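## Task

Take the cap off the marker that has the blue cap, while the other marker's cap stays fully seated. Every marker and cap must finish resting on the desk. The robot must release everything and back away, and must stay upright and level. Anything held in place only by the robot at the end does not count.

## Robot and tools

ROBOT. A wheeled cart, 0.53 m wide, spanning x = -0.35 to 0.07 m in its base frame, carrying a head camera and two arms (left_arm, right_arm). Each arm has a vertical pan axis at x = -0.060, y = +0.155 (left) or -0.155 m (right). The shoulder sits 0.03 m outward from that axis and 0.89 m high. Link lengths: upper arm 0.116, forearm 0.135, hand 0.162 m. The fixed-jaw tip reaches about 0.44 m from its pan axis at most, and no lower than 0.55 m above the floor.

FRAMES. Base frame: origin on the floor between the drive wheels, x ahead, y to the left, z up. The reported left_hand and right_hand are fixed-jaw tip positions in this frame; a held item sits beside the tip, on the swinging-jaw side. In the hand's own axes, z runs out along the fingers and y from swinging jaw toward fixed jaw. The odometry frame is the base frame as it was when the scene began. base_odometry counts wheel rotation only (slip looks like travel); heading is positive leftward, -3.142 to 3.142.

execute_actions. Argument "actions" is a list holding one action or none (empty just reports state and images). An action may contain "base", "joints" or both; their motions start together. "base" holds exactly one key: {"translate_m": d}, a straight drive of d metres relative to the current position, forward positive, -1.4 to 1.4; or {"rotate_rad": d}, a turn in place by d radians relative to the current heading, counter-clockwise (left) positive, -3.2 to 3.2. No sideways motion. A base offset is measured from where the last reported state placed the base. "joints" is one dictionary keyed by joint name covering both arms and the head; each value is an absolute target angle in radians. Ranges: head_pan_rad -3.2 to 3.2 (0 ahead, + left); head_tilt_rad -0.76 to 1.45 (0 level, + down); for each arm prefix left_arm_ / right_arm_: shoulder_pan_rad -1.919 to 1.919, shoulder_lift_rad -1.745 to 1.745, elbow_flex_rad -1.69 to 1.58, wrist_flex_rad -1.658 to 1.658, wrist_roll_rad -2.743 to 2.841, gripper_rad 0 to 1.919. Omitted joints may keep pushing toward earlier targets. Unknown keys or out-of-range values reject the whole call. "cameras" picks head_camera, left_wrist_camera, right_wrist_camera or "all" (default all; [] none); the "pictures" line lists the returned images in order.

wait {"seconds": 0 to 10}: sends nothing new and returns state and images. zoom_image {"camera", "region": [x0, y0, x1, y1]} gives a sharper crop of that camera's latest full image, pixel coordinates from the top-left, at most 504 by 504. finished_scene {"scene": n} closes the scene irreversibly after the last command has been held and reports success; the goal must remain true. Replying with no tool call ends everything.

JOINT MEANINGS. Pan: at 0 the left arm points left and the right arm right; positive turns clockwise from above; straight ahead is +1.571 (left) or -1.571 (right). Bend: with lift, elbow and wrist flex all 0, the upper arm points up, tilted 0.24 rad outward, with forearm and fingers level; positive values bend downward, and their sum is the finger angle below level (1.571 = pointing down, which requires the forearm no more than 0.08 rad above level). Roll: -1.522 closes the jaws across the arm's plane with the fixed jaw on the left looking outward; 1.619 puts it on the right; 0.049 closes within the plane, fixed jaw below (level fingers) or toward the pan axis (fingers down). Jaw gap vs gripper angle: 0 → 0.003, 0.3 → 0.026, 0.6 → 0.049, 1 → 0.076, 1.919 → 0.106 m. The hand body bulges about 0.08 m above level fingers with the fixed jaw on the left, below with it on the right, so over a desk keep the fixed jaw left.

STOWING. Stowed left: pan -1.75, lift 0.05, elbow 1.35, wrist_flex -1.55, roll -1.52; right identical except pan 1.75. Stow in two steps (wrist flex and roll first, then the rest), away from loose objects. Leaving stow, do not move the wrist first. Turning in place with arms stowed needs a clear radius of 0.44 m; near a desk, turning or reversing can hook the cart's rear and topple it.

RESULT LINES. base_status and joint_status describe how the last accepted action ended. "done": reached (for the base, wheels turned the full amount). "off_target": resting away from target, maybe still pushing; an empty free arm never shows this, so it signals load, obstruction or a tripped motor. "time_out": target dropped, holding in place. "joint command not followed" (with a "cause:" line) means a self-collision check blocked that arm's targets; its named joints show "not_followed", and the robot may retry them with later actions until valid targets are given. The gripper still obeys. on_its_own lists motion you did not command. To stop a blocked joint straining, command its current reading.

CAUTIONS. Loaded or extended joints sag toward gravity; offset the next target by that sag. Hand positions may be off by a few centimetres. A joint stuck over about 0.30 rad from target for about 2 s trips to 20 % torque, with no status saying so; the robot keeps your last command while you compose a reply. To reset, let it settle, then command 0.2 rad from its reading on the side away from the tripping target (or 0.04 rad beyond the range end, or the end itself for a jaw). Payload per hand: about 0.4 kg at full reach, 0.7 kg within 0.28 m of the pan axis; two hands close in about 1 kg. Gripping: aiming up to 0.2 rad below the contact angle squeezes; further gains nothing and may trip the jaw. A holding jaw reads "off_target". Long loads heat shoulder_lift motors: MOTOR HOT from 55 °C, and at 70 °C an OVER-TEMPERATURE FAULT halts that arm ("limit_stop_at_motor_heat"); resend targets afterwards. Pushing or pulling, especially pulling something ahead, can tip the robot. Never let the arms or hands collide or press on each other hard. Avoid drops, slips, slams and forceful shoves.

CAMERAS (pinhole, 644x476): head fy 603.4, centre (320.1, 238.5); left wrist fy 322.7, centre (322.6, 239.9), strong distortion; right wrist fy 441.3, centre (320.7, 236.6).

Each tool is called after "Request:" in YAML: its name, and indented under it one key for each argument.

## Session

Request:
execute_actions:
  actions: []

Scene clock: 0.00 s.
base_odometry: x=+0.000 y=+0.000 heading=+0.000 (m, m, rad; odometry frame)
base_status: not commanded
joint_positions: head_pan_rad=-0.030 head_tilt_rad=-0.032 left_arm_shoulder_pan_rad=-1.781 left_arm_shoulder_lift_rad=-0.005 left_arm_elbow_flex_rad=+1.279 left_arm_wrist_flex_rad=-1.489 left_arm_wrist_roll_rad=-1.522 left_arm_gripper_rad=+1.920 right_arm_shoulder_pan_rad=+1.739 right_arm_shoulder_lift_rad=+0.052 right_arm_elbow_flex_rad=+1.359 right_arm_wrist_flex_rad=-1.548 right_arm_wrist_roll_rad=-1.496 right_arm_gripper_rad=+1.920
joint_status: not commanded
left_hand: x=-0.3118 y=+0.0935 z=+0.9132 quat_wxyz=(-0.082, -0.624, -0.066, +0.775) (m; base frame)
right_hand: x=-0.3077 y=-0.1207 z=+0.8940 quat_wxyz=(-0.073, +0.656, -0.047, -0.750) (m; base frame)
pictures: head_camera, left_wrist_camera, right_wrist_camera
Images, in order (width x height): head_camera 644x476, left_wrist_camera 644x476, right_wrist_camera 644x476.

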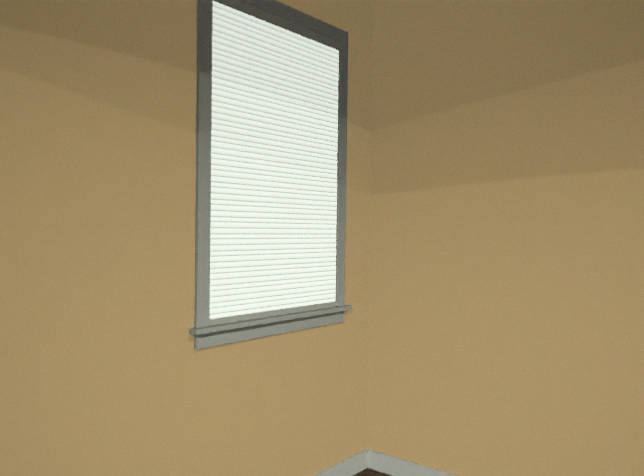

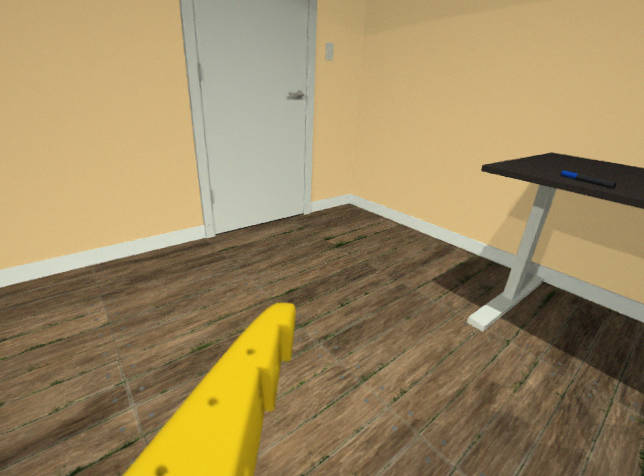

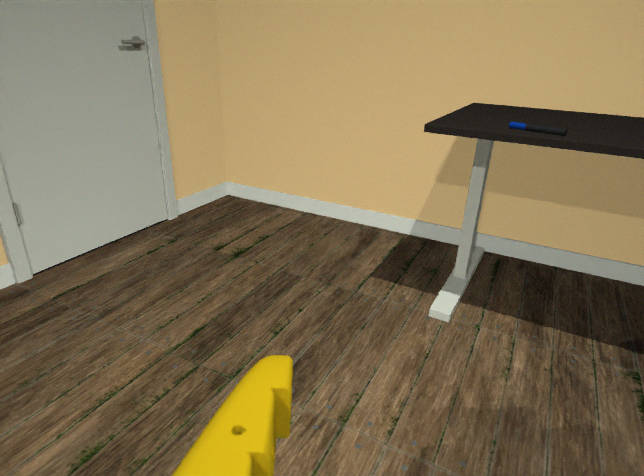

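Request:
execute_actions:
  actions:
    - {"base":{"rotate_rad":2.65},"joints":{"head_pan_rad":0,"head_tilt_rad":0.4}}
  cameras: ["head_camera"]

Scene clock: 4.47 s.
base_odometry: x=-0.001 y=+0.000 heading=+2.649 (m, m, rad; odometry frame)
base_status: done
joint_positions: head_pan_rad=-0.010 head_tilt_rad=+0.393 left_arm_shoulder_pan_rad=-1.781 left_arm_shoulder_lift_rad=-0.005 left_arm_elbow_flex_rad=+1.279 left_arm_wrist_flex_rad=-1.489 left_arm_wrist_roll_rad=-1.522 left_arm_gripper_rad=+1.920 right_arm_shoulder_pan_rad=+1.739 right_arm_shoulder_lift_rad=+0.052 right_arm_elbow_flex_rad=+1.359 right_arm_wrist_flex_rad=-1.548 right_arm_wrist_roll_rad=-1.496 right_arm_gripper_rad=+1.920
joint_status: all done
left_hand: x=-0.3118 y=+0.0935 z=+0.9132 quat_wxyz=(-0.082, -0.624, -0.066, +0.775) (m; base frame)
right_hand: x=-0.3077 y=-0.1207 z=+0.8940 quat_wxyz=(-0.073, +0.656, -0.047, -0.750) (m; base frame)
pictures: head_camera
Images, in order (width x height): head_camera 644x476.

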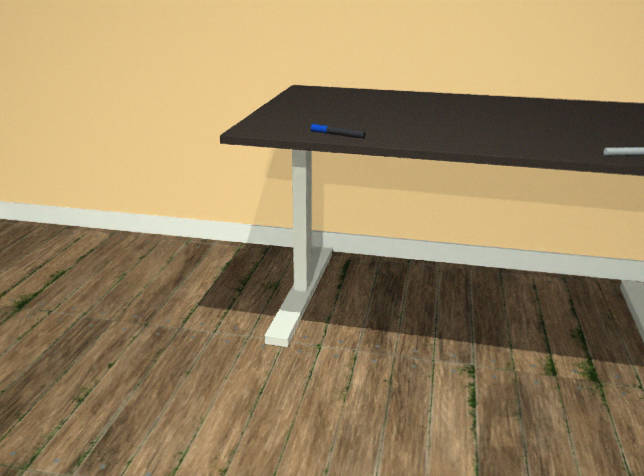

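Request:
execute_actions:
  actions:
    - {"base":{"translate_m":0.55},"joints":{"head_tilt_rad":0.6,"left_arm_shoulder_pan_rad":1.4,"right_arm_shoulder_pan_rad":-1.4,"left_arm_shoulder_lift_rad":0.0,"left_arm_elbow_flex_rad":0.6,"right_arm_shoulder_lift_rad":0.0,"right_arm_elbow_flex_rad":0.6}}
  cameras: ["head_camera"]

Request:
execute_actions:
  actions:
    - {"base":{"translate_m":0.65},"joints":{"head_tilt_rad":0.85,"left_arm_elbow_flex_rad":0.0,"left_arm_wrist_flex_rad":1.4,"left_arm_wrist_roll_rad":0.2,"left_arm_gripper_rad":0.6,"right_arm_elbow_flex_rad":0.0,"right_arm_wrist_flex_rad":1.4,"right_arm_wrist_roll_rad":2.8,"right_arm_gripper_rad":0.55}}
  cameras: ["head_camera"]

Scene clock: 10.53 s.
base_odometry: x=-0.486 y=+0.259 heading=+2.650 (m, m, rad; odometry frame)
base_status: done
joint_positions: head_pan_rad=-0.010 head_tilt_rad=+0.594 left_arm_shoulder_pan_rad=+1.392 left_arm_shoulder_lift_rad=+0.010 left_arm_elbow_flex_rad=+0.630 left_arm_wrist_flex_rad=-1.489 left_arm_wrist_roll_rad=-1.522 left_arm_gripper_rad=+1.920 right_arm_shoulder_pan_rad=-1.393 right_arm_shoulder_lift_rad=+0.029 right_arm_elbow_flex_rad=+0.636 right_arm_wrist_flex_rad=-1.548 right_arm_wrist_roll_rad=-1.496 right_arm_gripper_rad=+1.920
joint_status: all done
left_hand: x=+0.2113 y=+0.2120 z=+1.0501 quat_wxyz=(+0.932, -0.032, +0.352, +0.084) (m; base frame)
right_hand: x=+0.2104 y=-0.1957 z=+1.0501 quat_wxyz=(+0.936, +0.026, +0.337, -0.095) (m; base frame)
pictures: head_camera
Images, in order (width x height): head_camera 644x476.

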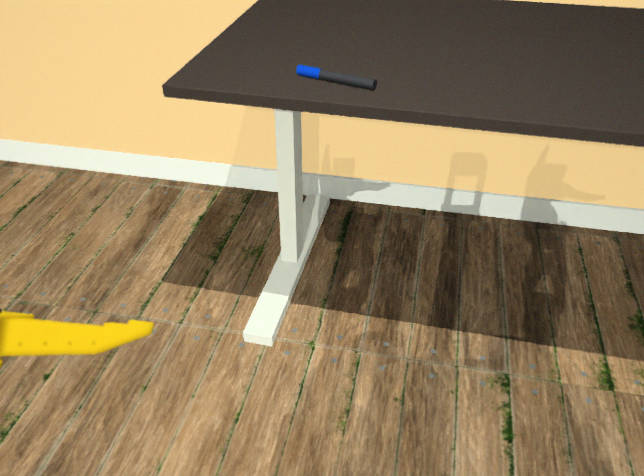

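Scene clock: 14.63 s.
base_odometry: x=-1.058 y=+0.567 heading=+2.648 (m, m, rad; odometry frame)
base_status: done
joint_positions: head_pan_rad=-0.010 head_tilt_rad=+0.845 left_arm_shoulder_pan_rad=+1.392 left_arm_shoulder_lift_rad=+0.016 left_arm_elbow_flex_rad=+0.029 left_arm_wrist_flex_rad=+1.391 left_arm_wrist_roll_rad=+0.191 left_arm_gripper_rad=+0.611 right_arm_shoulder_pan_rad=-1.393 right_arm_shoulder_lift_rad=+0.029 right_arm_elbow_flex_rad=+0.036 right_arm_wrist_flex_rad=+1.391 right_arm_wrist_roll_rad=+2.791 right_arm_gripper_rad=+0.558
joint_status: all done
left_hand: x=+0.1460 y=+0.1907 z=+0.8451 quat_wxyz=(+0.049, -0.809, +0.583, -0.047) (m; base frame)
right_hand: x=+0.1581 y=-0.1972 z=+0.8433 quat_wxyz=(-0.035, -0.878, -0.476, -0.044) (m; base frame)
pictures: head_camera
Images, in order (width x height): head_camera 644x476.

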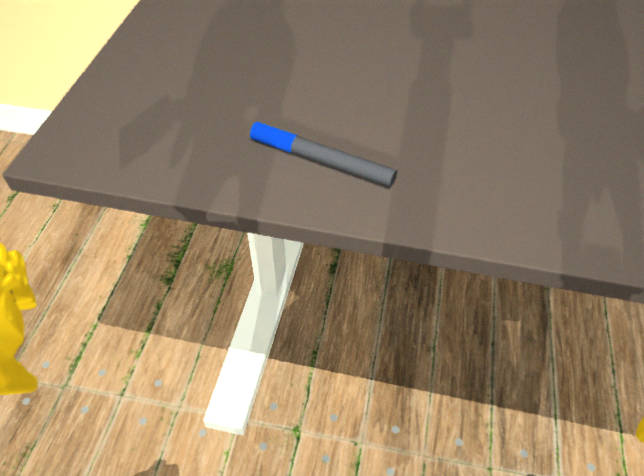

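Request:
execute_actions:
  actions:
    - {"base":{"translate_m":0.17},"joints":{"head_tilt_rad":1.1}}
  cameras: []

Request:
execute_actions:
  actions:
    - {"base":{"rotate_rad":-0.26}}
  cameras: ["head_camera"]

Scene clock: 17.57 s.
base_odometry: x=-1.208 y=+0.648 heading=+2.648 (m, m, rad; odometry frame)
base_status: done
joint_positions: head_pan_rad=-0.010 head_tilt_rad=+1.095 left_arm_shoulder_pan_rad=+1.392 left_arm_shoulder_lift_rad=+0.016 left_arm_elbow_flex_rad=+0.029 left_arm_wrist_flex_rad=+1.391 left_arm_wrist_roll_rad=+0.191 left_arm_gripper_rad=+0.611 right_arm_shoulder_pan_rad=-1.393 right_arm_shoulder_lift_rad=+0.029 right_arm_elbow_flex_rad=+0.036 right_arm_wrist_flex_rad=+1.391 right_arm_wrist_roll_rad=+2.791 right_arm_gripper_rad=+0.558
joint_status: all done
left_hand: x=+0.1460 y=+0.1907 z=+0.8451 quat_wxyz=(+0.049, -0.809, +0.583, -0.047) (m; base frame)
right_hand: x=+0.1581 y=-0.1972 z=+0.8433 quat_wxyz=(-0.035, -0.878, -0.476, -0.044) (m; base frame)
pictures: none
No camera images: the call's "cameras" was empty. Leave "cameras" out to get every camera's image.

Scene clock: 18.60 s.
base_odometry: x=-1.208 y=+0.647 heading=+2.390 (m, m, rad; odometry frame)
base_status: done
joint_positions: head_pan_rad=-0.010 head_tilt_rad=+1.095 left_arm_shoulder_pan_rad=+1.392 left_arm_shoulder_lift_rad=+0.016 left_arm_elbow_flex_rad=+0.029 left_arm_wrist_flex_rad=+1.391 left_arm_wrist_roll_rad=+0.191 left_arm_gripper_rad=+0.611 right_arm_shoulder_pan_rad=-1.395 right_arm_shoulder_lift_rad=+0.029 right_arm_elbow_flex_rad=+0.036 right_arm_wrist_flex_rad=+1.391 right_arm_wrist_roll_rad=+2.791 right_arm_gripper_rad=+0.558
joint_status: not commanded
left_hand: x=+0.1460 y=+0.1907 z=+0.8451 quat_wxyz=(+0.049, -0.809, +0.583, -0.047) (m; base frame)
right_hand: x=+0.1582 y=-0.1969 z=+0.8433 quat_wxyz=(-0.035, -0.877, -0.477, -0.044) (m; base frame)
pictures: head_camera
Images, in order (width x height): head_camera 644x476.

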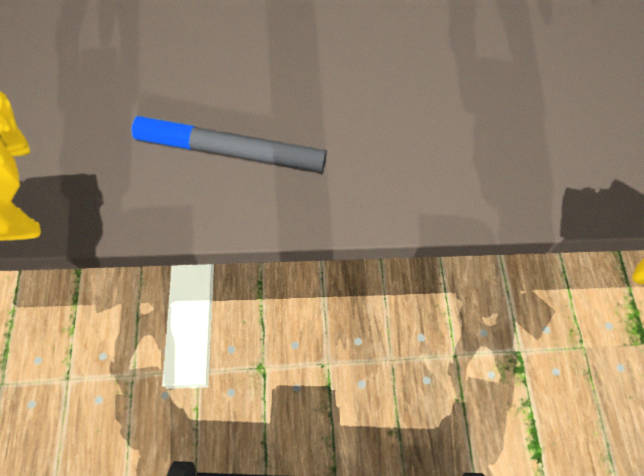

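Request:
execute_actions:
  actions:
    - {"base":{"translate_m":0.05},"joints":{"left_arm_shoulder_pan_rad":1.60,"left_arm_shoulder_lift_rad":0.48,"left_arm_elbow_flex_rad":-0.22,"left_arm_wrist_flex_rad":0.95,"left_arm_wrist_roll_rad":-0.05,"right_arm_shoulder_pan_rad":-1.7,"right_arm_shoulder_lift_rad":0.45,"right_arm_elbow_flex_rad":-0.35,"right_arm_wrist_flex_rad":1.05}}
  cameras: ["head_camera","left_wrist_camera"]

Scene clock: 20.87 s.
base_odometry: x=-1.245 y=+0.682 heading=+2.388 (m, m, rad; odometry frame)
base_status: done
joint_positions: head_pan_rad=-0.010 head_tilt_rad=+1.095 left_arm_shoulder_pan_rad=+1.591 left_arm_shoulder_lift_rad=+0.499 left_arm_elbow_flex_rad=-0.190 left_arm_wrist_flex_rad=+0.964 left_arm_wrist_roll_rad=-0.041 left_arm_gripper_rad=+0.611 right_arm_shoulder_pan_rad=-1.692 right_arm_shoulder_lift_rad=+0.470 right_arm_elbow_flex_rad=-0.310 right_arm_wrist_flex_rad=+1.063 right_arm_wrist_roll_rad=+2.791 right_arm_gripper_rad=+0.558
joint_status: all done
left_hand: x=+0.2185 y=+0.1496 z=+0.7876 quat_wxyz=(+0.108, -0.660, +0.737, -0.101) (m; base frame)
right_hand: x=+0.2402 y=-0.1214 z=+0.8170 quat_wxyz=(-0.087, -0.786, -0.593, -0.150) (m; base frame)
pictures: head_camera, left_wrist_camera
Images, in order (width x height): head_camera 644x476, left_wrist_camera 644x476.

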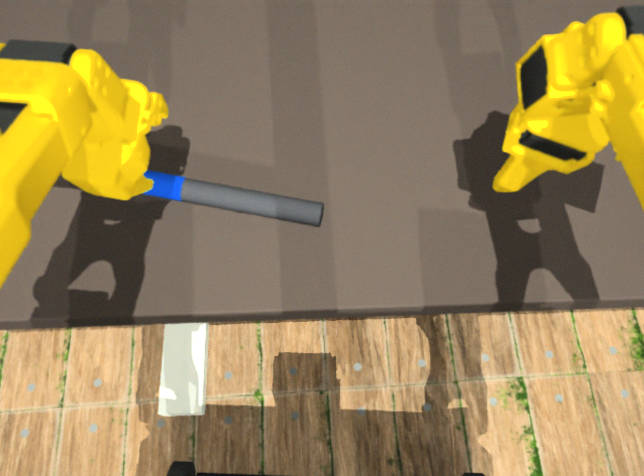

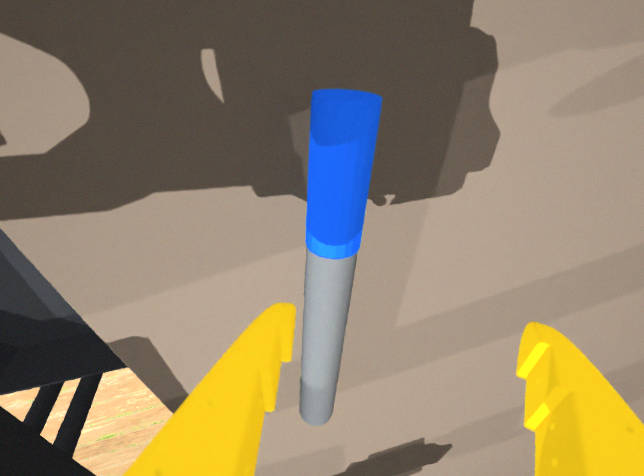

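Request:
execute_actions:
  actions:
    - {"joints":{"left_arm_shoulder_lift_rad":0.62,"left_arm_wrist_flex_rad":0.85}}
  cameras: ["head_camera","left_wrist_camera"]

Scene clock: 23.00 s.
base_odometry: x=-1.245 y=+0.682 heading=+2.388 (m, m, rad; odometry frame)
base_status: not commanded
joint_positions: head_pan_rad=-0.010 head_tilt_rad=+1.095 left_arm_shoulder_pan_rad=+1.591 left_arm_shoulder_lift_rad=+0.640 left_arm_elbow_flex_rad=-0.192 left_arm_wrist_flex_rad=+0.863 left_arm_wrist_roll_rad=-0.041 left_arm_gripper_rad=+0.611 right_arm_shoulder_pan_rad=-1.692 right_arm_shoulder_lift_rad=+0.470 right_arm_elbow_flex_rad=-0.312 right_arm_wrist_flex_rad=+1.063 right_arm_wrist_roll_rad=+2.791 right_arm_gripper_rad=+0.558
joint_status: all done
left_hand: x=+0.2174 y=+0.1497 z=+0.7565 quat_wxyz=(+0.095, -0.662, +0.739, -0.088) (m; base frame)
right_hand: x=+0.2404 y=-0.1213 z=+0.8173 quat_wxyz=(-0.087, -0.786, -0.593, -0.151) (m; base frame)
pictures: head_camera, left_wrist_camera
Images, in order (width x height): head_camera 644x476, left_wrist_camera 644x476.

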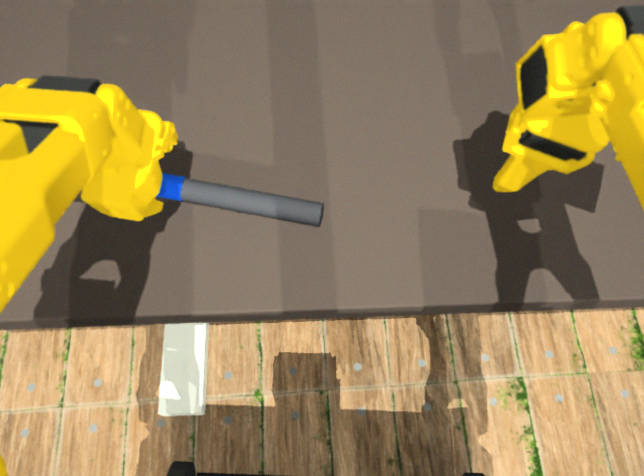

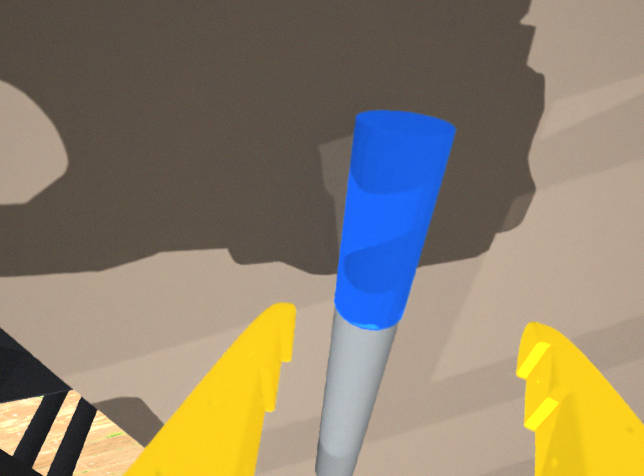

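Request:
execute_actions:
  actions:
    - {"joints":{"left_arm_shoulder_pan_rad":1.565,"left_arm_shoulder_lift_rad":0.70,"left_arm_wrist_flex_rad":0.72,"left_arm_gripper_rad":0.42}}
  cameras: ["head_camera","left_wrist_camera"]

Scene clock: 24.20 s.
base_odometry: x=-1.245 y=+0.682 heading=+2.388 (m, m, rad; odometry frame)
base_status: not commanded
joint_positions: head_pan_rad=-0.010 head_tilt_rad=+1.095 left_arm_shoulder_pan_rad=+1.574 left_arm_shoulder_lift_rad=+0.720 left_arm_elbow_flex_rad=-0.193 left_arm_wrist_flex_rad=+0.734 left_arm_wrist_roll_rad=-0.041 left_arm_gripper_rad=+0.431 right_arm_shoulder_pan_rad=-1.692 right_arm_shoulder_lift_rad=+0.470 right_arm_elbow_flex_rad=-0.312 right_arm_wrist_flex_rad=+1.063 right_arm_wrist_roll_rad=+2.791 right_arm_gripper_rad=+0.558
joint_status: all done
left_hand: x=+0.2263 y=+0.1543 z=+0.7415 quat_wxyz=(+0.114, -0.666, +0.730, -0.104) (m; base frame)
right_hand: x=+0.2404 y=-0.1213 z=+0.8173 quat_wxyz=(-0.087, -0.786, -0.593, -0.151) (m; base frame)
pictures: head_camera, left_wrist_camera
Images, in order (width x height): head_camera 644x476, left_wrist_camera 644x476.

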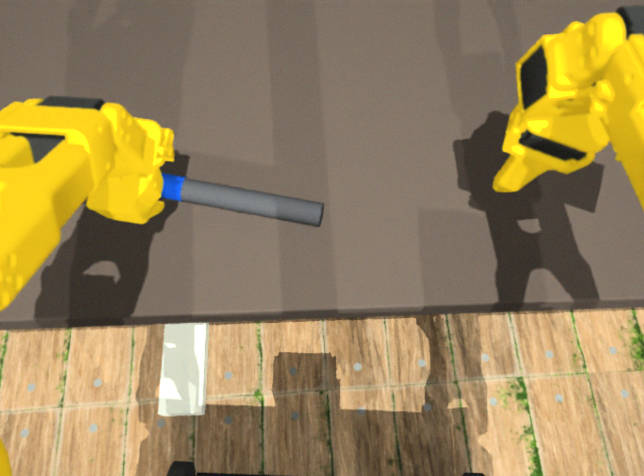

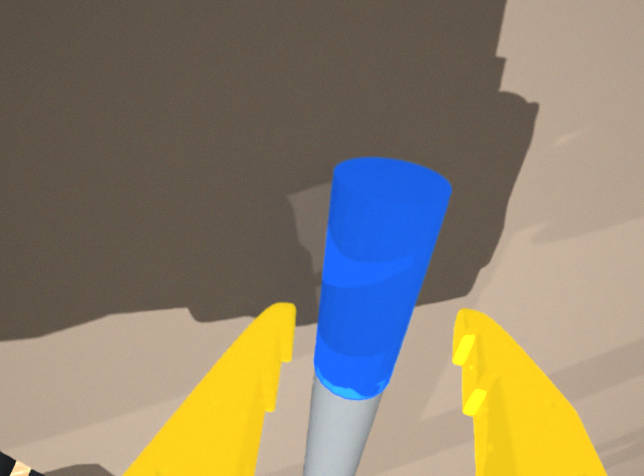

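Request:
execute_actions:
  actions:
    - {"joints":{"left_arm_shoulder_lift_rad":0.72,"left_arm_wrist_flex_rad":0.695,"left_arm_gripper_rad":0.235}}
  cameras: ["left_wrist_camera"]

Request:
execute_actions:
  actions:
    - {"joints":{"left_arm_wrist_roll_rad":0.44}}
  cameras: ["left_wrist_camera"]

Request:
execute_actions:
  actions:
    - {"joints":{"left_arm_gripper_rad":0.03}}
  cameras: ["head_camera","left_wrist_camera"]

Scene clock: 25.37 s.
base_odometry: x=-1.245 y=+0.682 heading=+2.388 (m, m, rad; odometry frame)
base_status: not commanded
joint_positions: head_pan_rad=-0.010 head_tilt_rad=+1.095 left_arm_shoulder_pan_rad=+1.574 left_arm_shoulder_lift_rad=+0.740 left_arm_elbow_flex_rad=-0.193 left_arm_wrist_flex_rad=+0.708 left_arm_wrist_roll_rad=-0.041 left_arm_gripper_rad=+0.246 right_arm_shoulder_pan_rad=-1.692 right_arm_shoulder_lift_rad=+0.470 right_arm_elbow_flex_rad=-0.312 right_arm_wrist_flex_rad=+1.063 right_arm_wrist_roll_rad=+2.791 right_arm_gripper_rad=+0.558
joint_status: all done
left_hand: x=+0.2273 y=+0.1543 z=+0.7375 quat_wxyz=(+0.116, -0.665, +0.730, -0.106) (m; base frame)
right_hand: x=+0.2404 y=-0.1213 z=+0.8173 quat_wxyz=(-0.087, -0.786, -0.593, -0.151) (m; base frame)
pictures: left_wrist_camera
Images, in order (width x height): left_wrist_camera 644x476.

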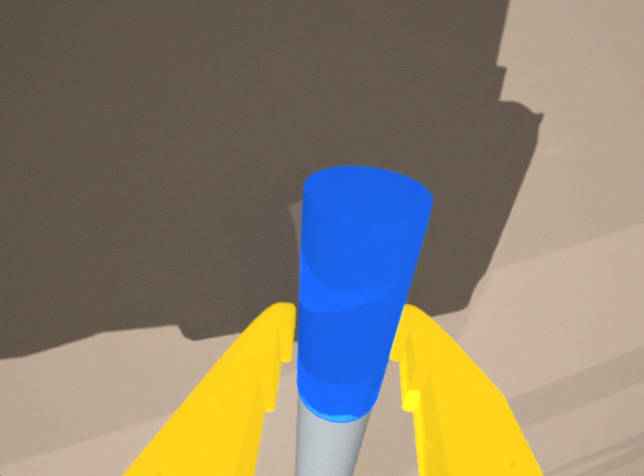

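Scene clock: 26.50 s.
base_odometry: x=-1.245 y=+0.682 heading=+2.388 (m, m, rad; odometry frame)
base_status: not commanded
joint_positions: head_pan_rad=-0.010 head_tilt_rad=+1.095 left_arm_shoulder_pan_rad=+1.574 left_arm_shoulder_lift_rad=+0.740 left_arm_elbow_flex_rad=-0.193 left_arm_wrist_flex_rad=+0.708 left_arm_wrist_roll_rad=+0.430 left_arm_gripper_rad=+0.246 right_arm_shoulder_pan_rad=-1.692 right_arm_shoulder_lift_rad=+0.470 right_arm_elbow_flex_rad=-0.312 right_arm_wrist_flex_rad=+1.063 right_arm_wrist_roll_rad=+2.791 right_arm_gripper_rad=+0.558
joint_status: all done
left_hand: x=+0.2279 y=+0.1507 z=+0.7377 quat_wxyz=(+0.088, -0.817, +0.555, -0.131) (m; base frame)
right_hand: x=+0.2404 y=-0.1213 z=+0.8173 quat_wxyz=(-0.087, -0.786, -0.593, -0.151) (m; base frame)
pictures: left_wrist_camera
Images, in order (width x height): left_wrist_camera 644x476.

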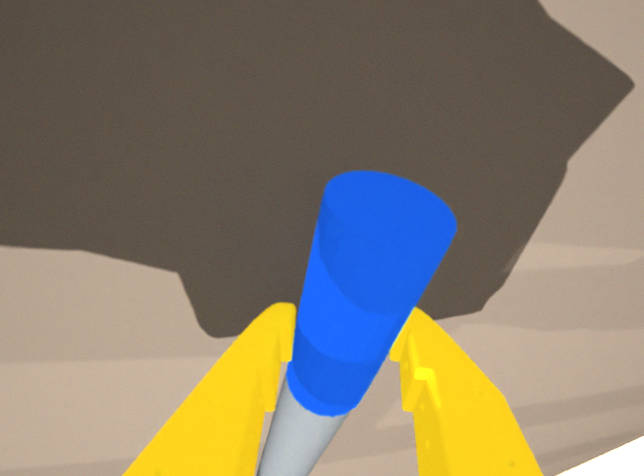

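Scene clock: 27.10 s.
base_odometry: x=-1.245 y=+0.682 heading=+2.388 (m, m, rad; odometry frame)
base_status: not commanded
joint_positions: head_pan_rad=-0.010 head_tilt_rad=+1.095 left_arm_shoulder_pan_rad=+1.574 left_arm_shoulder_lift_rad=+0.740 left_arm_elbow_flex_rad=-0.193 left_arm_wrist_flex_rad=+0.708 left_arm_wrist_roll_rad=+0.430 left_arm_gripper_rad=+0.216 right_arm_shoulder_pan_rad=-1.692 right_arm_shoulder_lift_rad=+0.470 right_arm_elbow_flex_rad=-0.312 right_arm_wrist_flex_rad=+1.063 right_arm_wrist_roll_rad=+2.791 right_arm_gripper_rad=+0.558
joint_status: left_arm_gripper_rad off_target (ended at +0.216, target +0.030)
left_hand: x=+0.2279 y=+0.1507 z=+0.7377 quat_wxyz=(+0.088, -0.817, +0.555, -0.131) (m; base frame)
right_hand: x=+0.2404 y=-0.1213 z=+0.8173 quat_wxyz=(-0.087, -0.786, -0.593, -0.151) (m; base frame)
pictures: head_camera, left_wrist_camera
Images, in order (width x height): head_camera 644x476, left_wrist_camera 644x476.

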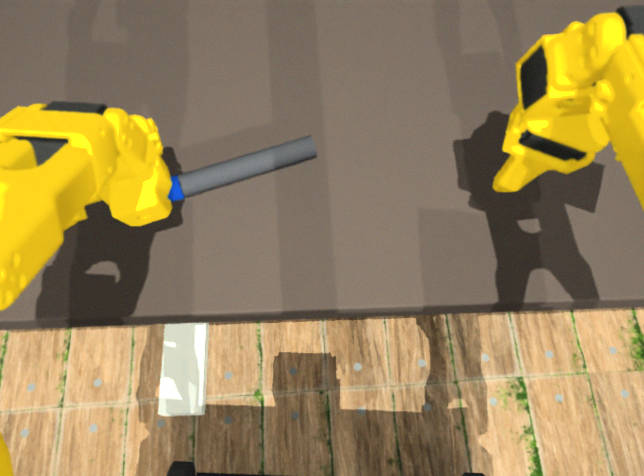

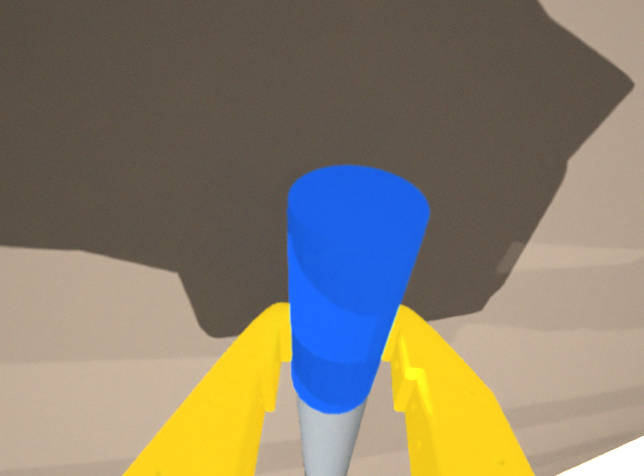

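Request:
execute_actions:
  actions:
    - {"joints":{"left_arm_shoulder_pan_rad":1.89,"left_arm_elbow_flex_rad":-0.28,"left_arm_wrist_flex_rad":0.76,"right_arm_shoulder_pan_rad":-1.919,"right_arm_shoulder_lift_rad":0.6,"right_arm_wrist_flex_rad":0.90,"right_arm_wrist_roll_rad":2.82}}
  cameras: ["head_camera","right_wrist_camera"]

Request:
execute_actions:
  actions:
    - {"joints":{"right_arm_shoulder_lift_rad":0.72,"right_arm_elbow_flex_rad":-0.20,"right_arm_wrist_flex_rad":0.67,"right_arm_gripper_rad":0.45}}
  cameras: ["head_camera","right_wrist_camera"]

Scene clock: 28.90 s.
base_odometry: x=-1.245 y=+0.682 heading=+2.388 (m, m, rad; odometry frame)
base_status: not commanded
joint_positions: head_pan_rad=-0.010 head_tilt_rad=+1.095 left_arm_shoulder_pan_rad=+1.881 left_arm_shoulder_lift_rad=+0.745 left_arm_elbow_flex_rad=-0.249 left_arm_wrist_flex_rad=+0.751 left_arm_wrist_roll_rad=+0.430 left_arm_gripper_rad=+0.216 right_arm_shoulder_pan_rad=-1.912 right_arm_shoulder_lift_rad=+0.620 right_arm_elbow_flex_rad=-0.313 right_arm_wrist_flex_rad=+0.913 right_arm_wrist_roll_rad=+2.811 right_arm_gripper_rad=+0.558
joint_status: all done
left_hand: x=+0.2176 y=+0.0625 z=+0.7436 quat_wxyz=(+0.069, -0.722, +0.672, -0.146) (m; base frame)
right_hand: x=+0.2340 y=-0.0537 z=+0.7854 quat_wxyz=(-0.072, -0.709, -0.683, -0.159) (m; base frame)
pictures: head_camera, right_wrist_camera
Images, in order (width x height): head_camera 644x476, right_wrist_camera 644x476.

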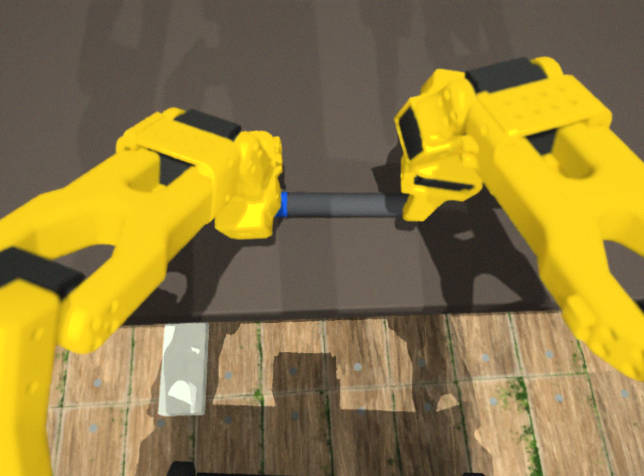

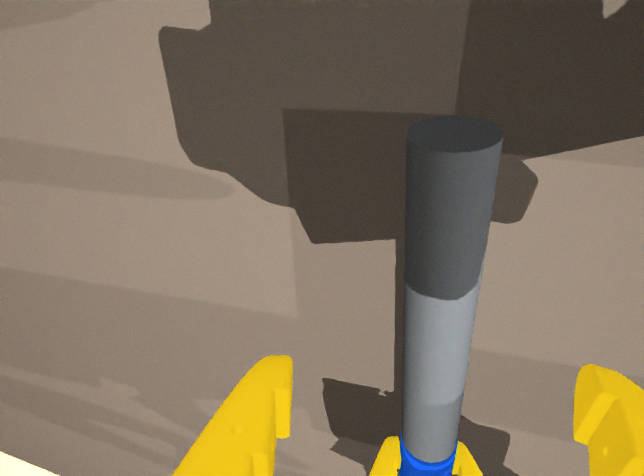

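Scene clock: 29.80 s.
base_odometry: x=-1.245 y=+0.682 heading=+2.388 (m, m, rad; odometry frame)
base_status: not commanded
joint_positions: head_pan_rad=-0.010 head_tilt_rad=+1.095 left_arm_shoulder_pan_rad=+1.881 left_arm_shoulder_lift_rad=+0.745 left_arm_elbow_flex_rad=-0.249 left_arm_wrist_flex_rad=+0.751 left_arm_wrist_roll_rad=+0.430 left_arm_gripper_rad=+0.216 right_arm_shoulder_pan_rad=-1.912 right_arm_shoulder_lift_rad=+0.743 right_arm_elbow_flex_rad=-0.198 right_arm_wrist_flex_rad=+0.684 right_arm_wrist_roll_rad=+2.811 right_arm_gripper_rad=+0.458
joint_status: all done
left_hand: x=+0.2176 y=+0.0625 z=+0.7436 quat_wxyz=(+0.069, -0.722, +0.672, -0.146) (m; base frame)
right_hand: x=+0.2294 y=-0.0554 z=+0.7438 quat_wxyz=(-0.070, -0.710, -0.683, -0.155) (m; base frame)
pictures: head_camera, right_wrist_camera
Images, in order (width x height): head_camera 644x476, right_wrist_camera 644x476.

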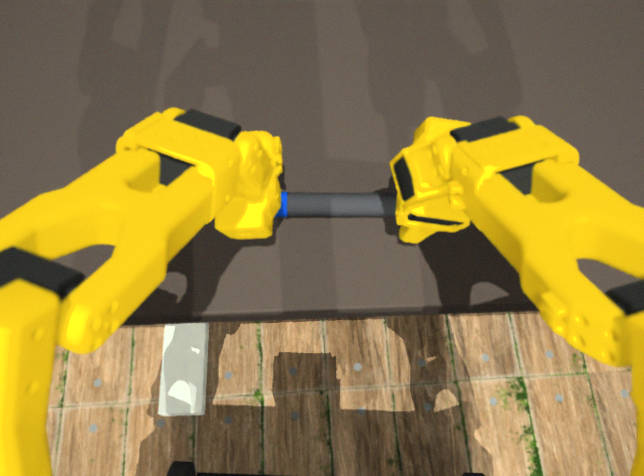

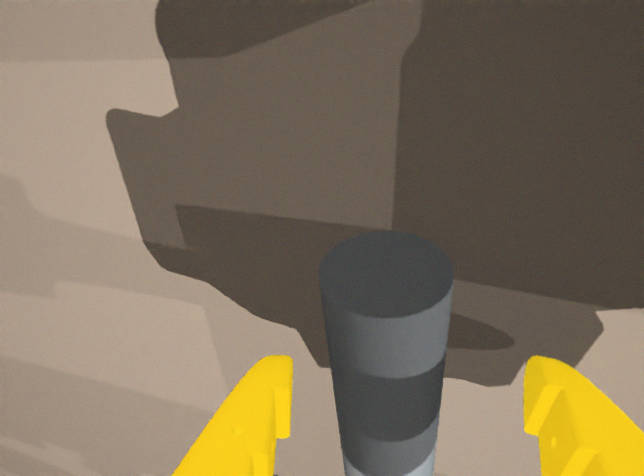

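Request:
execute_actions:
  actions:
    - {"joints":{"right_arm_shoulder_lift_rad":0.755,"right_arm_wrist_flex_rad":0.655,"right_arm_gripper_rad":0.33}}
  cameras: ["right_wrist_camera"]

Request:
execute_actions:
  actions:
    - {"joints":{"right_arm_gripper_rad":0.01,"left_arm_gripper_rad":0.015}}
  cameras: ["right_wrist_camera"]

Request:
execute_actions:
  actions:
    - {"joints":{"left_arm_shoulder_pan_rad":1.77,"right_arm_shoulder_pan_rad":-1.84,"left_arm_wrist_roll_rad":0.35,"right_arm_wrist_roll_rad":2.84}}

Scene clock: 31.00 s.
base_odometry: x=-1.245 y=+0.682 heading=+2.388 (m, m, rad; odometry frame)
base_status: not commanded
joint_positions: head_pan_rad=-0.010 head_tilt_rad=+1.095 left_arm_shoulder_pan_rad=+1.881 left_arm_shoulder_lift_rad=+0.745 left_arm_elbow_flex_rad=-0.249 left_arm_wrist_flex_rad=+0.751 left_arm_wrist_roll_rad=+0.430 left_arm_gripper_rad=+0.216 right_arm_shoulder_pan_rad=-1.913 right_arm_shoulder_lift_rad=+0.766 right_arm_elbow_flex_rad=-0.198 right_arm_wrist_flex_rad=+0.667 right_arm_wrist_roll_rad=+2.811 right_arm_gripper_rad=+0.338
joint_status: all done
left_hand: x=+0.2176 y=+0.0625 z=+0.7436 quat_wxyz=(+0.069, -0.722, +0.672, -0.146) (m; base frame)
right_hand: x=+0.2283 y=-0.0552 z=+0.7385 quat_wxyz=(-0.069, -0.710, -0.684, -0.152) (m; base frame)
pictures: right_wrist_camera
Images, in order (width x height): right_wrist_camera 644x476.

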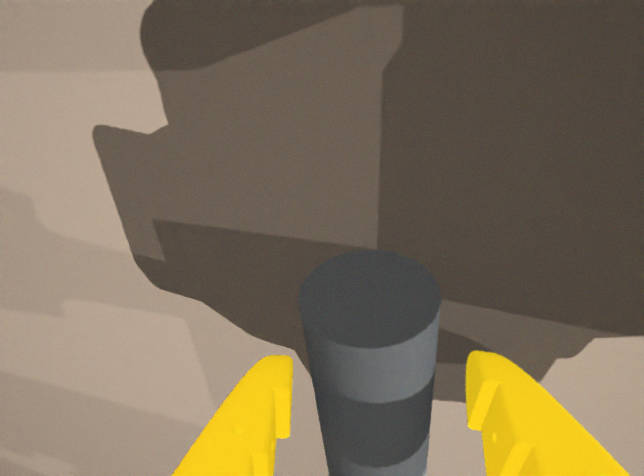

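Scene clock: 31.70 s.
base_odometry: x=-1.245 y=+0.682 heading=+2.388 (m, m, rad; odometry frame)
base_status: not commanded
joint_positions: head_pan_rad=-0.010 head_tilt_rad=+1.095 left_arm_shoulder_pan_rad=+1.881 left_arm_shoulder_lift_rad=+0.745 left_arm_elbow_flex_rad=-0.255 left_arm_wrist_flex_rad=+0.751 left_arm_wrist_roll_rad=+0.432 left_arm_gripper_rad=+0.216 right_arm_shoulder_pan_rad=-1.913 right_arm_shoulder_lift_rad=+0.775 right_arm_elbow_flex_rad=-0.198 right_arm_wrist_flex_rad=+0.667 right_arm_wrist_roll_rad=+2.814 right_arm_gripper_rad=+0.208
joint_status: left_arm_gripper_rad off_target (ended at +0.216, target +0.015); right_arm_gripper_rad off_target (ended at +0.208, target +0.010)
left_hand: x=+0.2188 y=+0.0621 z=+0.7447 quat_wxyz=(+0.070, -0.723, +0.672, -0.149) (m; base frame)
right_hand: x=+0.2270 y=-0.0557 z=+0.7360 quat_wxyz=(-0.067, -0.709, -0.686, -0.148) (m; base frame)
pictures: right_wrist_camera
Images, in order (width x height): right_wrist_camera 644x476.

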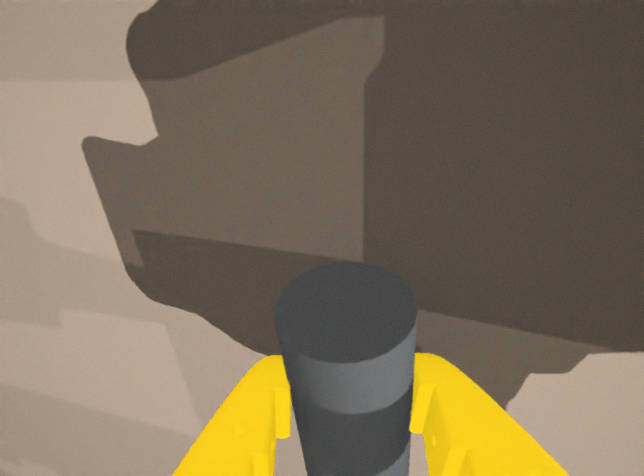

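Scene clock: 32.47 s.
base_odometry: x=-1.245 y=+0.682 heading=+2.388 (m, m, rad; odometry frame)
base_status: not commanded
joint_positions: head_pan_rad=-0.010 head_tilt_rad=+1.095 left_arm_shoulder_pan_rad=+1.778 left_arm_shoulder_lift_rad=+0.745 left_arm_elbow_flex_rad=-0.259 left_arm_wrist_flex_rad=+0.751 left_arm_wrist_roll_rad=+0.358 left_arm_gripper_rad=+0.216 right_arm_shoulder_pan_rad=-1.847 right_arm_shoulder_lift_rad=+0.775 right_arm_elbow_flex_rad=-0.198 right_arm_wrist_flex_rad=+0.666 right_arm_wrist_roll_rad=+2.831 right_arm_gripper_rad=+0.207
joint_status: all done
left_hand: x=+0.2278 y=+0.0916 z=+0.7454 quat_wxyz=(+0.084, -0.732, +0.661, -0.144) (m; base frame)
right_hand: x=+0.2331 y=-0.0746 z=+0.7361 quat_wxyz=(-0.074, -0.726, -0.668, -0.146) (m; base frame)
pictures: head_camera, left_wrist_camera, right_wrist_camera
Images, in order (width x height): head_camera 644x476, left_wrist_camera 644x476, right_wrist_camera 644x476.

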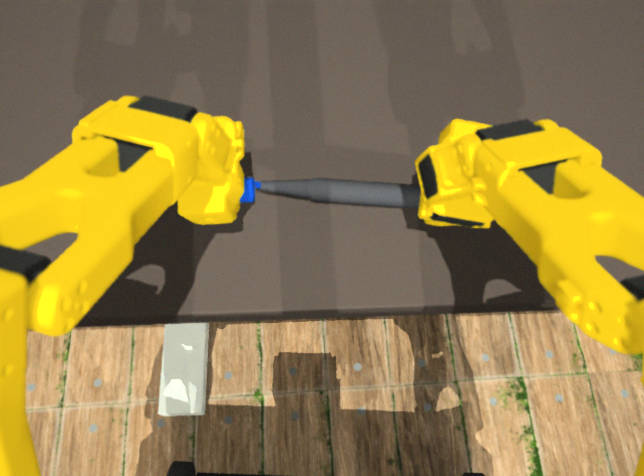

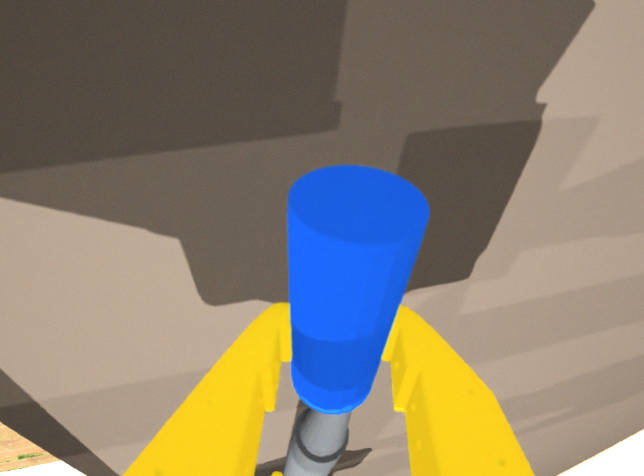

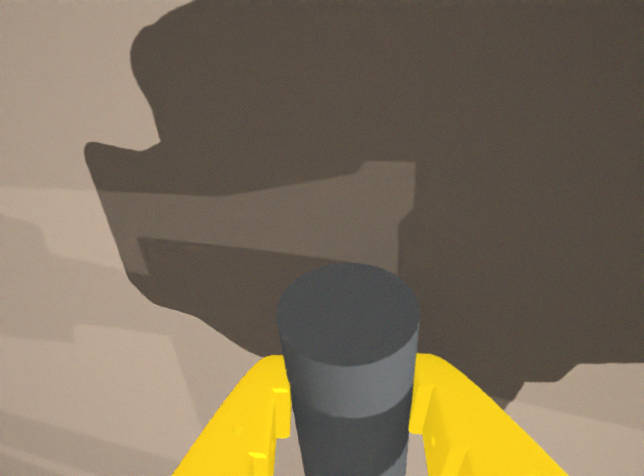

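Request:
execute_actions:
  actions:
    - {"joints":{"left_arm_shoulder_pan_rad":1.62,"left_arm_elbow_flex_rad":-0.205,"left_arm_wrist_flex_rad":0.695,"right_arm_gripper_rad":0.3}}
  cameras: []

Request:
execute_actions:
  actions:
    - {"joints":{"left_arm_gripper_rad":0.5,"right_arm_gripper_rad":0.55,"right_arm_shoulder_lift_rad":0.45,"right_arm_wrist_flex_rad":0.93}}
  cameras: ["head_camera"]

Request:
execute_actions:
  actions:
    - {"joints":{"left_arm_shoulder_lift_rad":0.4,"left_arm_wrist_flex_rad":1.02}}
  cameras: ["head_camera"]

Request:
execute_actions:
  actions:
    - {"base":{"translate_m":-0.35},"joints":{"head_tilt_rad":0.7,"left_arm_shoulder_lift_rad":0.0,"right_arm_shoulder_lift_rad":0.0,"right_arm_shoulder_pan_rad":-1.5}}
  cameras: ["head_camera"]

Scene clock: 34.30 s.
base_odometry: x=-1.245 y=+0.682 heading=+2.388 (m, m, rad; odometry frame)
base_status: not commanded
joint_positions: head_pan_rad=-0.010 head_tilt_rad=+1.095 left_arm_shoulder_pan_rad=+1.629 left_arm_shoulder_lift_rad=+0.745 left_arm_elbow_flex_rad=-0.203 left_arm_wrist_flex_rad=+0.709 left_arm_wrist_roll_rad=+0.358 left_arm_gripper_rad=+0.216 right_arm_shoulder_pan_rad=-1.846 right_arm_shoulder_lift_rad=+0.773 right_arm_elbow_flex_rad=-0.198 right_arm_wrist_flex_rad=+0.661 right_arm_wrist_roll_rad=+2.831 right_arm_gripper_rad=+0.288
joint_status: all done
left_hand: x=+0.2281 y=+0.1353 z=+0.7379 quat_wxyz=(+0.090, -0.780, +0.605, -0.131) (m; base frame)
right_hand: x=+0.2341 y=-0.0748 z=+0.7368 quat_wxyz=(-0.075, -0.726, -0.667, -0.149) (m; base frame)
pictures: none
No camera images: the call's "cameras" was empty. Leave "cameras" out to get every camera's image.

Scene clock: 35.27 s.
base_odometry: x=-1.245 y=+0.682 heading=+2.388 (m, m, rad; odometry frame)
base_status: not commanded
joint_positions: head_pan_rad=-0.010 head_tilt_rad=+1.095 left_arm_shoulder_pan_rad=+1.629 left_arm_shoulder_lift_rad=+0.745 left_arm_elbow_flex_rad=-0.203 left_arm_wrist_flex_rad=+0.709 left_arm_wrist_roll_rad=+0.358 left_arm_gripper_rad=+0.489 right_arm_shoulder_pan_rad=-1.846 right_arm_shoulder_lift_rad=+0.500 right_arm_elbow_flex_rad=-0.198 right_arm_wrist_flex_rad=+0.922 right_arm_wrist_roll_rad=+2.831 right_arm_gripper_rad=+0.542
joint_status: all done
left_hand: x=+0.2281 y=+0.1353 z=+0.7379 quat_wxyz=(+0.090, -0.780, +0.605, -0.131) (m; base frame)
right_hand: x=+0.2303 y=-0.0759 z=+0.7957 quat_wxyz=(-0.078, -0.725, -0.667, -0.154) (m; base frame)
pictures: head_camera
Images, in order (width x height): head_camera 644x476.

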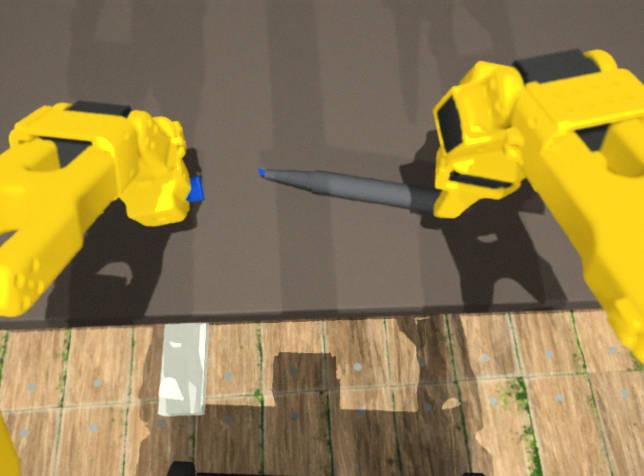

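Scene clock: 36.27 s.
base_odometry: x=-1.245 y=+0.682 heading=+2.388 (m, m, rad; odometry frame)
base_status: not commanded
joint_positions: head_pan_rad=-0.010 head_tilt_rad=+1.095 left_arm_shoulder_pan_rad=+1.629 left_arm_shoulder_lift_rad=+0.453 left_arm_elbow_flex_rad=-0.203 left_arm_wrist_flex_rad=+1.010 left_arm_wrist_roll_rad=+0.358 left_arm_gripper_rad=+0.489 right_arm_shoulder_pan_rad=-1.846 right_arm_shoulder_lift_rad=+0.500 right_arm_elbow_flex_rad=-0.198 right_arm_wrist_flex_rad=+0.922 right_arm_wrist_roll_rad=+2.831 right_arm_gripper_rad=+0.542
joint_status: all done
left_hand: x=+0.2181 y=+0.1359 z=+0.7993 quat_wxyz=(+0.087, -0.781, +0.606, -0.127) (m; base frame)
right_hand: x=+0.2303 y=-0.0759 z=+0.7957 quat_wxyz=(-0.078, -0.725, -0.667, -0.154) (m; base frame)
pictures: head_camera
Images, in order (width x height): head_camera 644x476.

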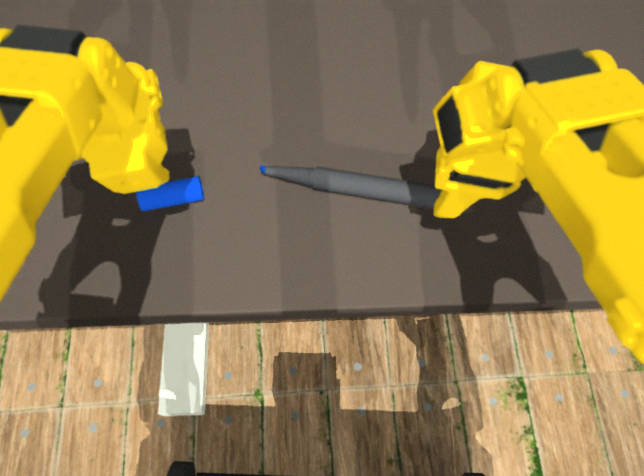

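Scene clock: 38.80 s.
base_odometry: x=-0.990 y=+0.442 heading=+2.386 (m, m, rad; odometry frame)
base_status: done
joint_positions: head_pan_rad=-0.010 head_tilt_rad=+0.714 left_arm_shoulder_pan_rad=+1.629 left_arm_shoulder_lift_rad=+0.045 left_arm_elbow_flex_rad=-0.199 left_arm_wrist_flex_rad=+1.013 left_arm_wrist_roll_rad=+0.358 left_arm_gripper_rad=+0.489 right_arm_shoulder_pan_rad=-1.507 right_arm_shoulder_lift_rad=+0.040 right_arm_elbow_flex_rad=-0.198 right_arm_wrist_flex_rad=+0.923 right_arm_wrist_roll_rad=+2.831 right_arm_gripper_rad=+0.542
joint_status: all done
left_hand: x=+0.2345 y=+0.1349 z=+0.9046 quat_wxyz=(+0.197, -0.741, +0.575, -0.287) (m; base frame)
right_hand: x=+0.2554 y=-0.1779 z=+0.9259 quat_wxyz=(-0.233, -0.773, -0.499, -0.315) (m; base frame)
pictures: head_camera
Images, in order (width x height): head_camera 644x476.

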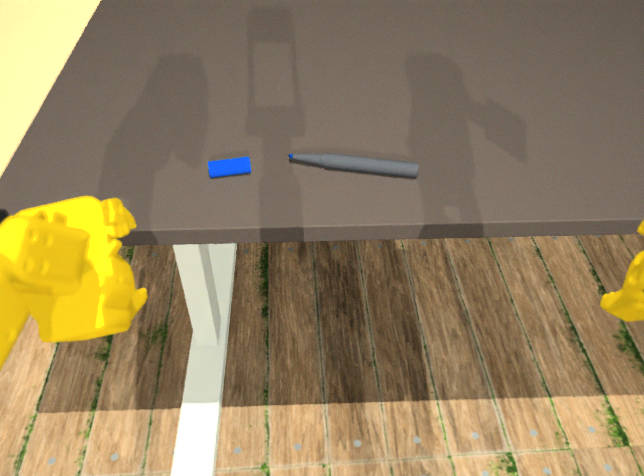

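Request:
finished_scene:
  scene: 2

The scene is finished: the task was done.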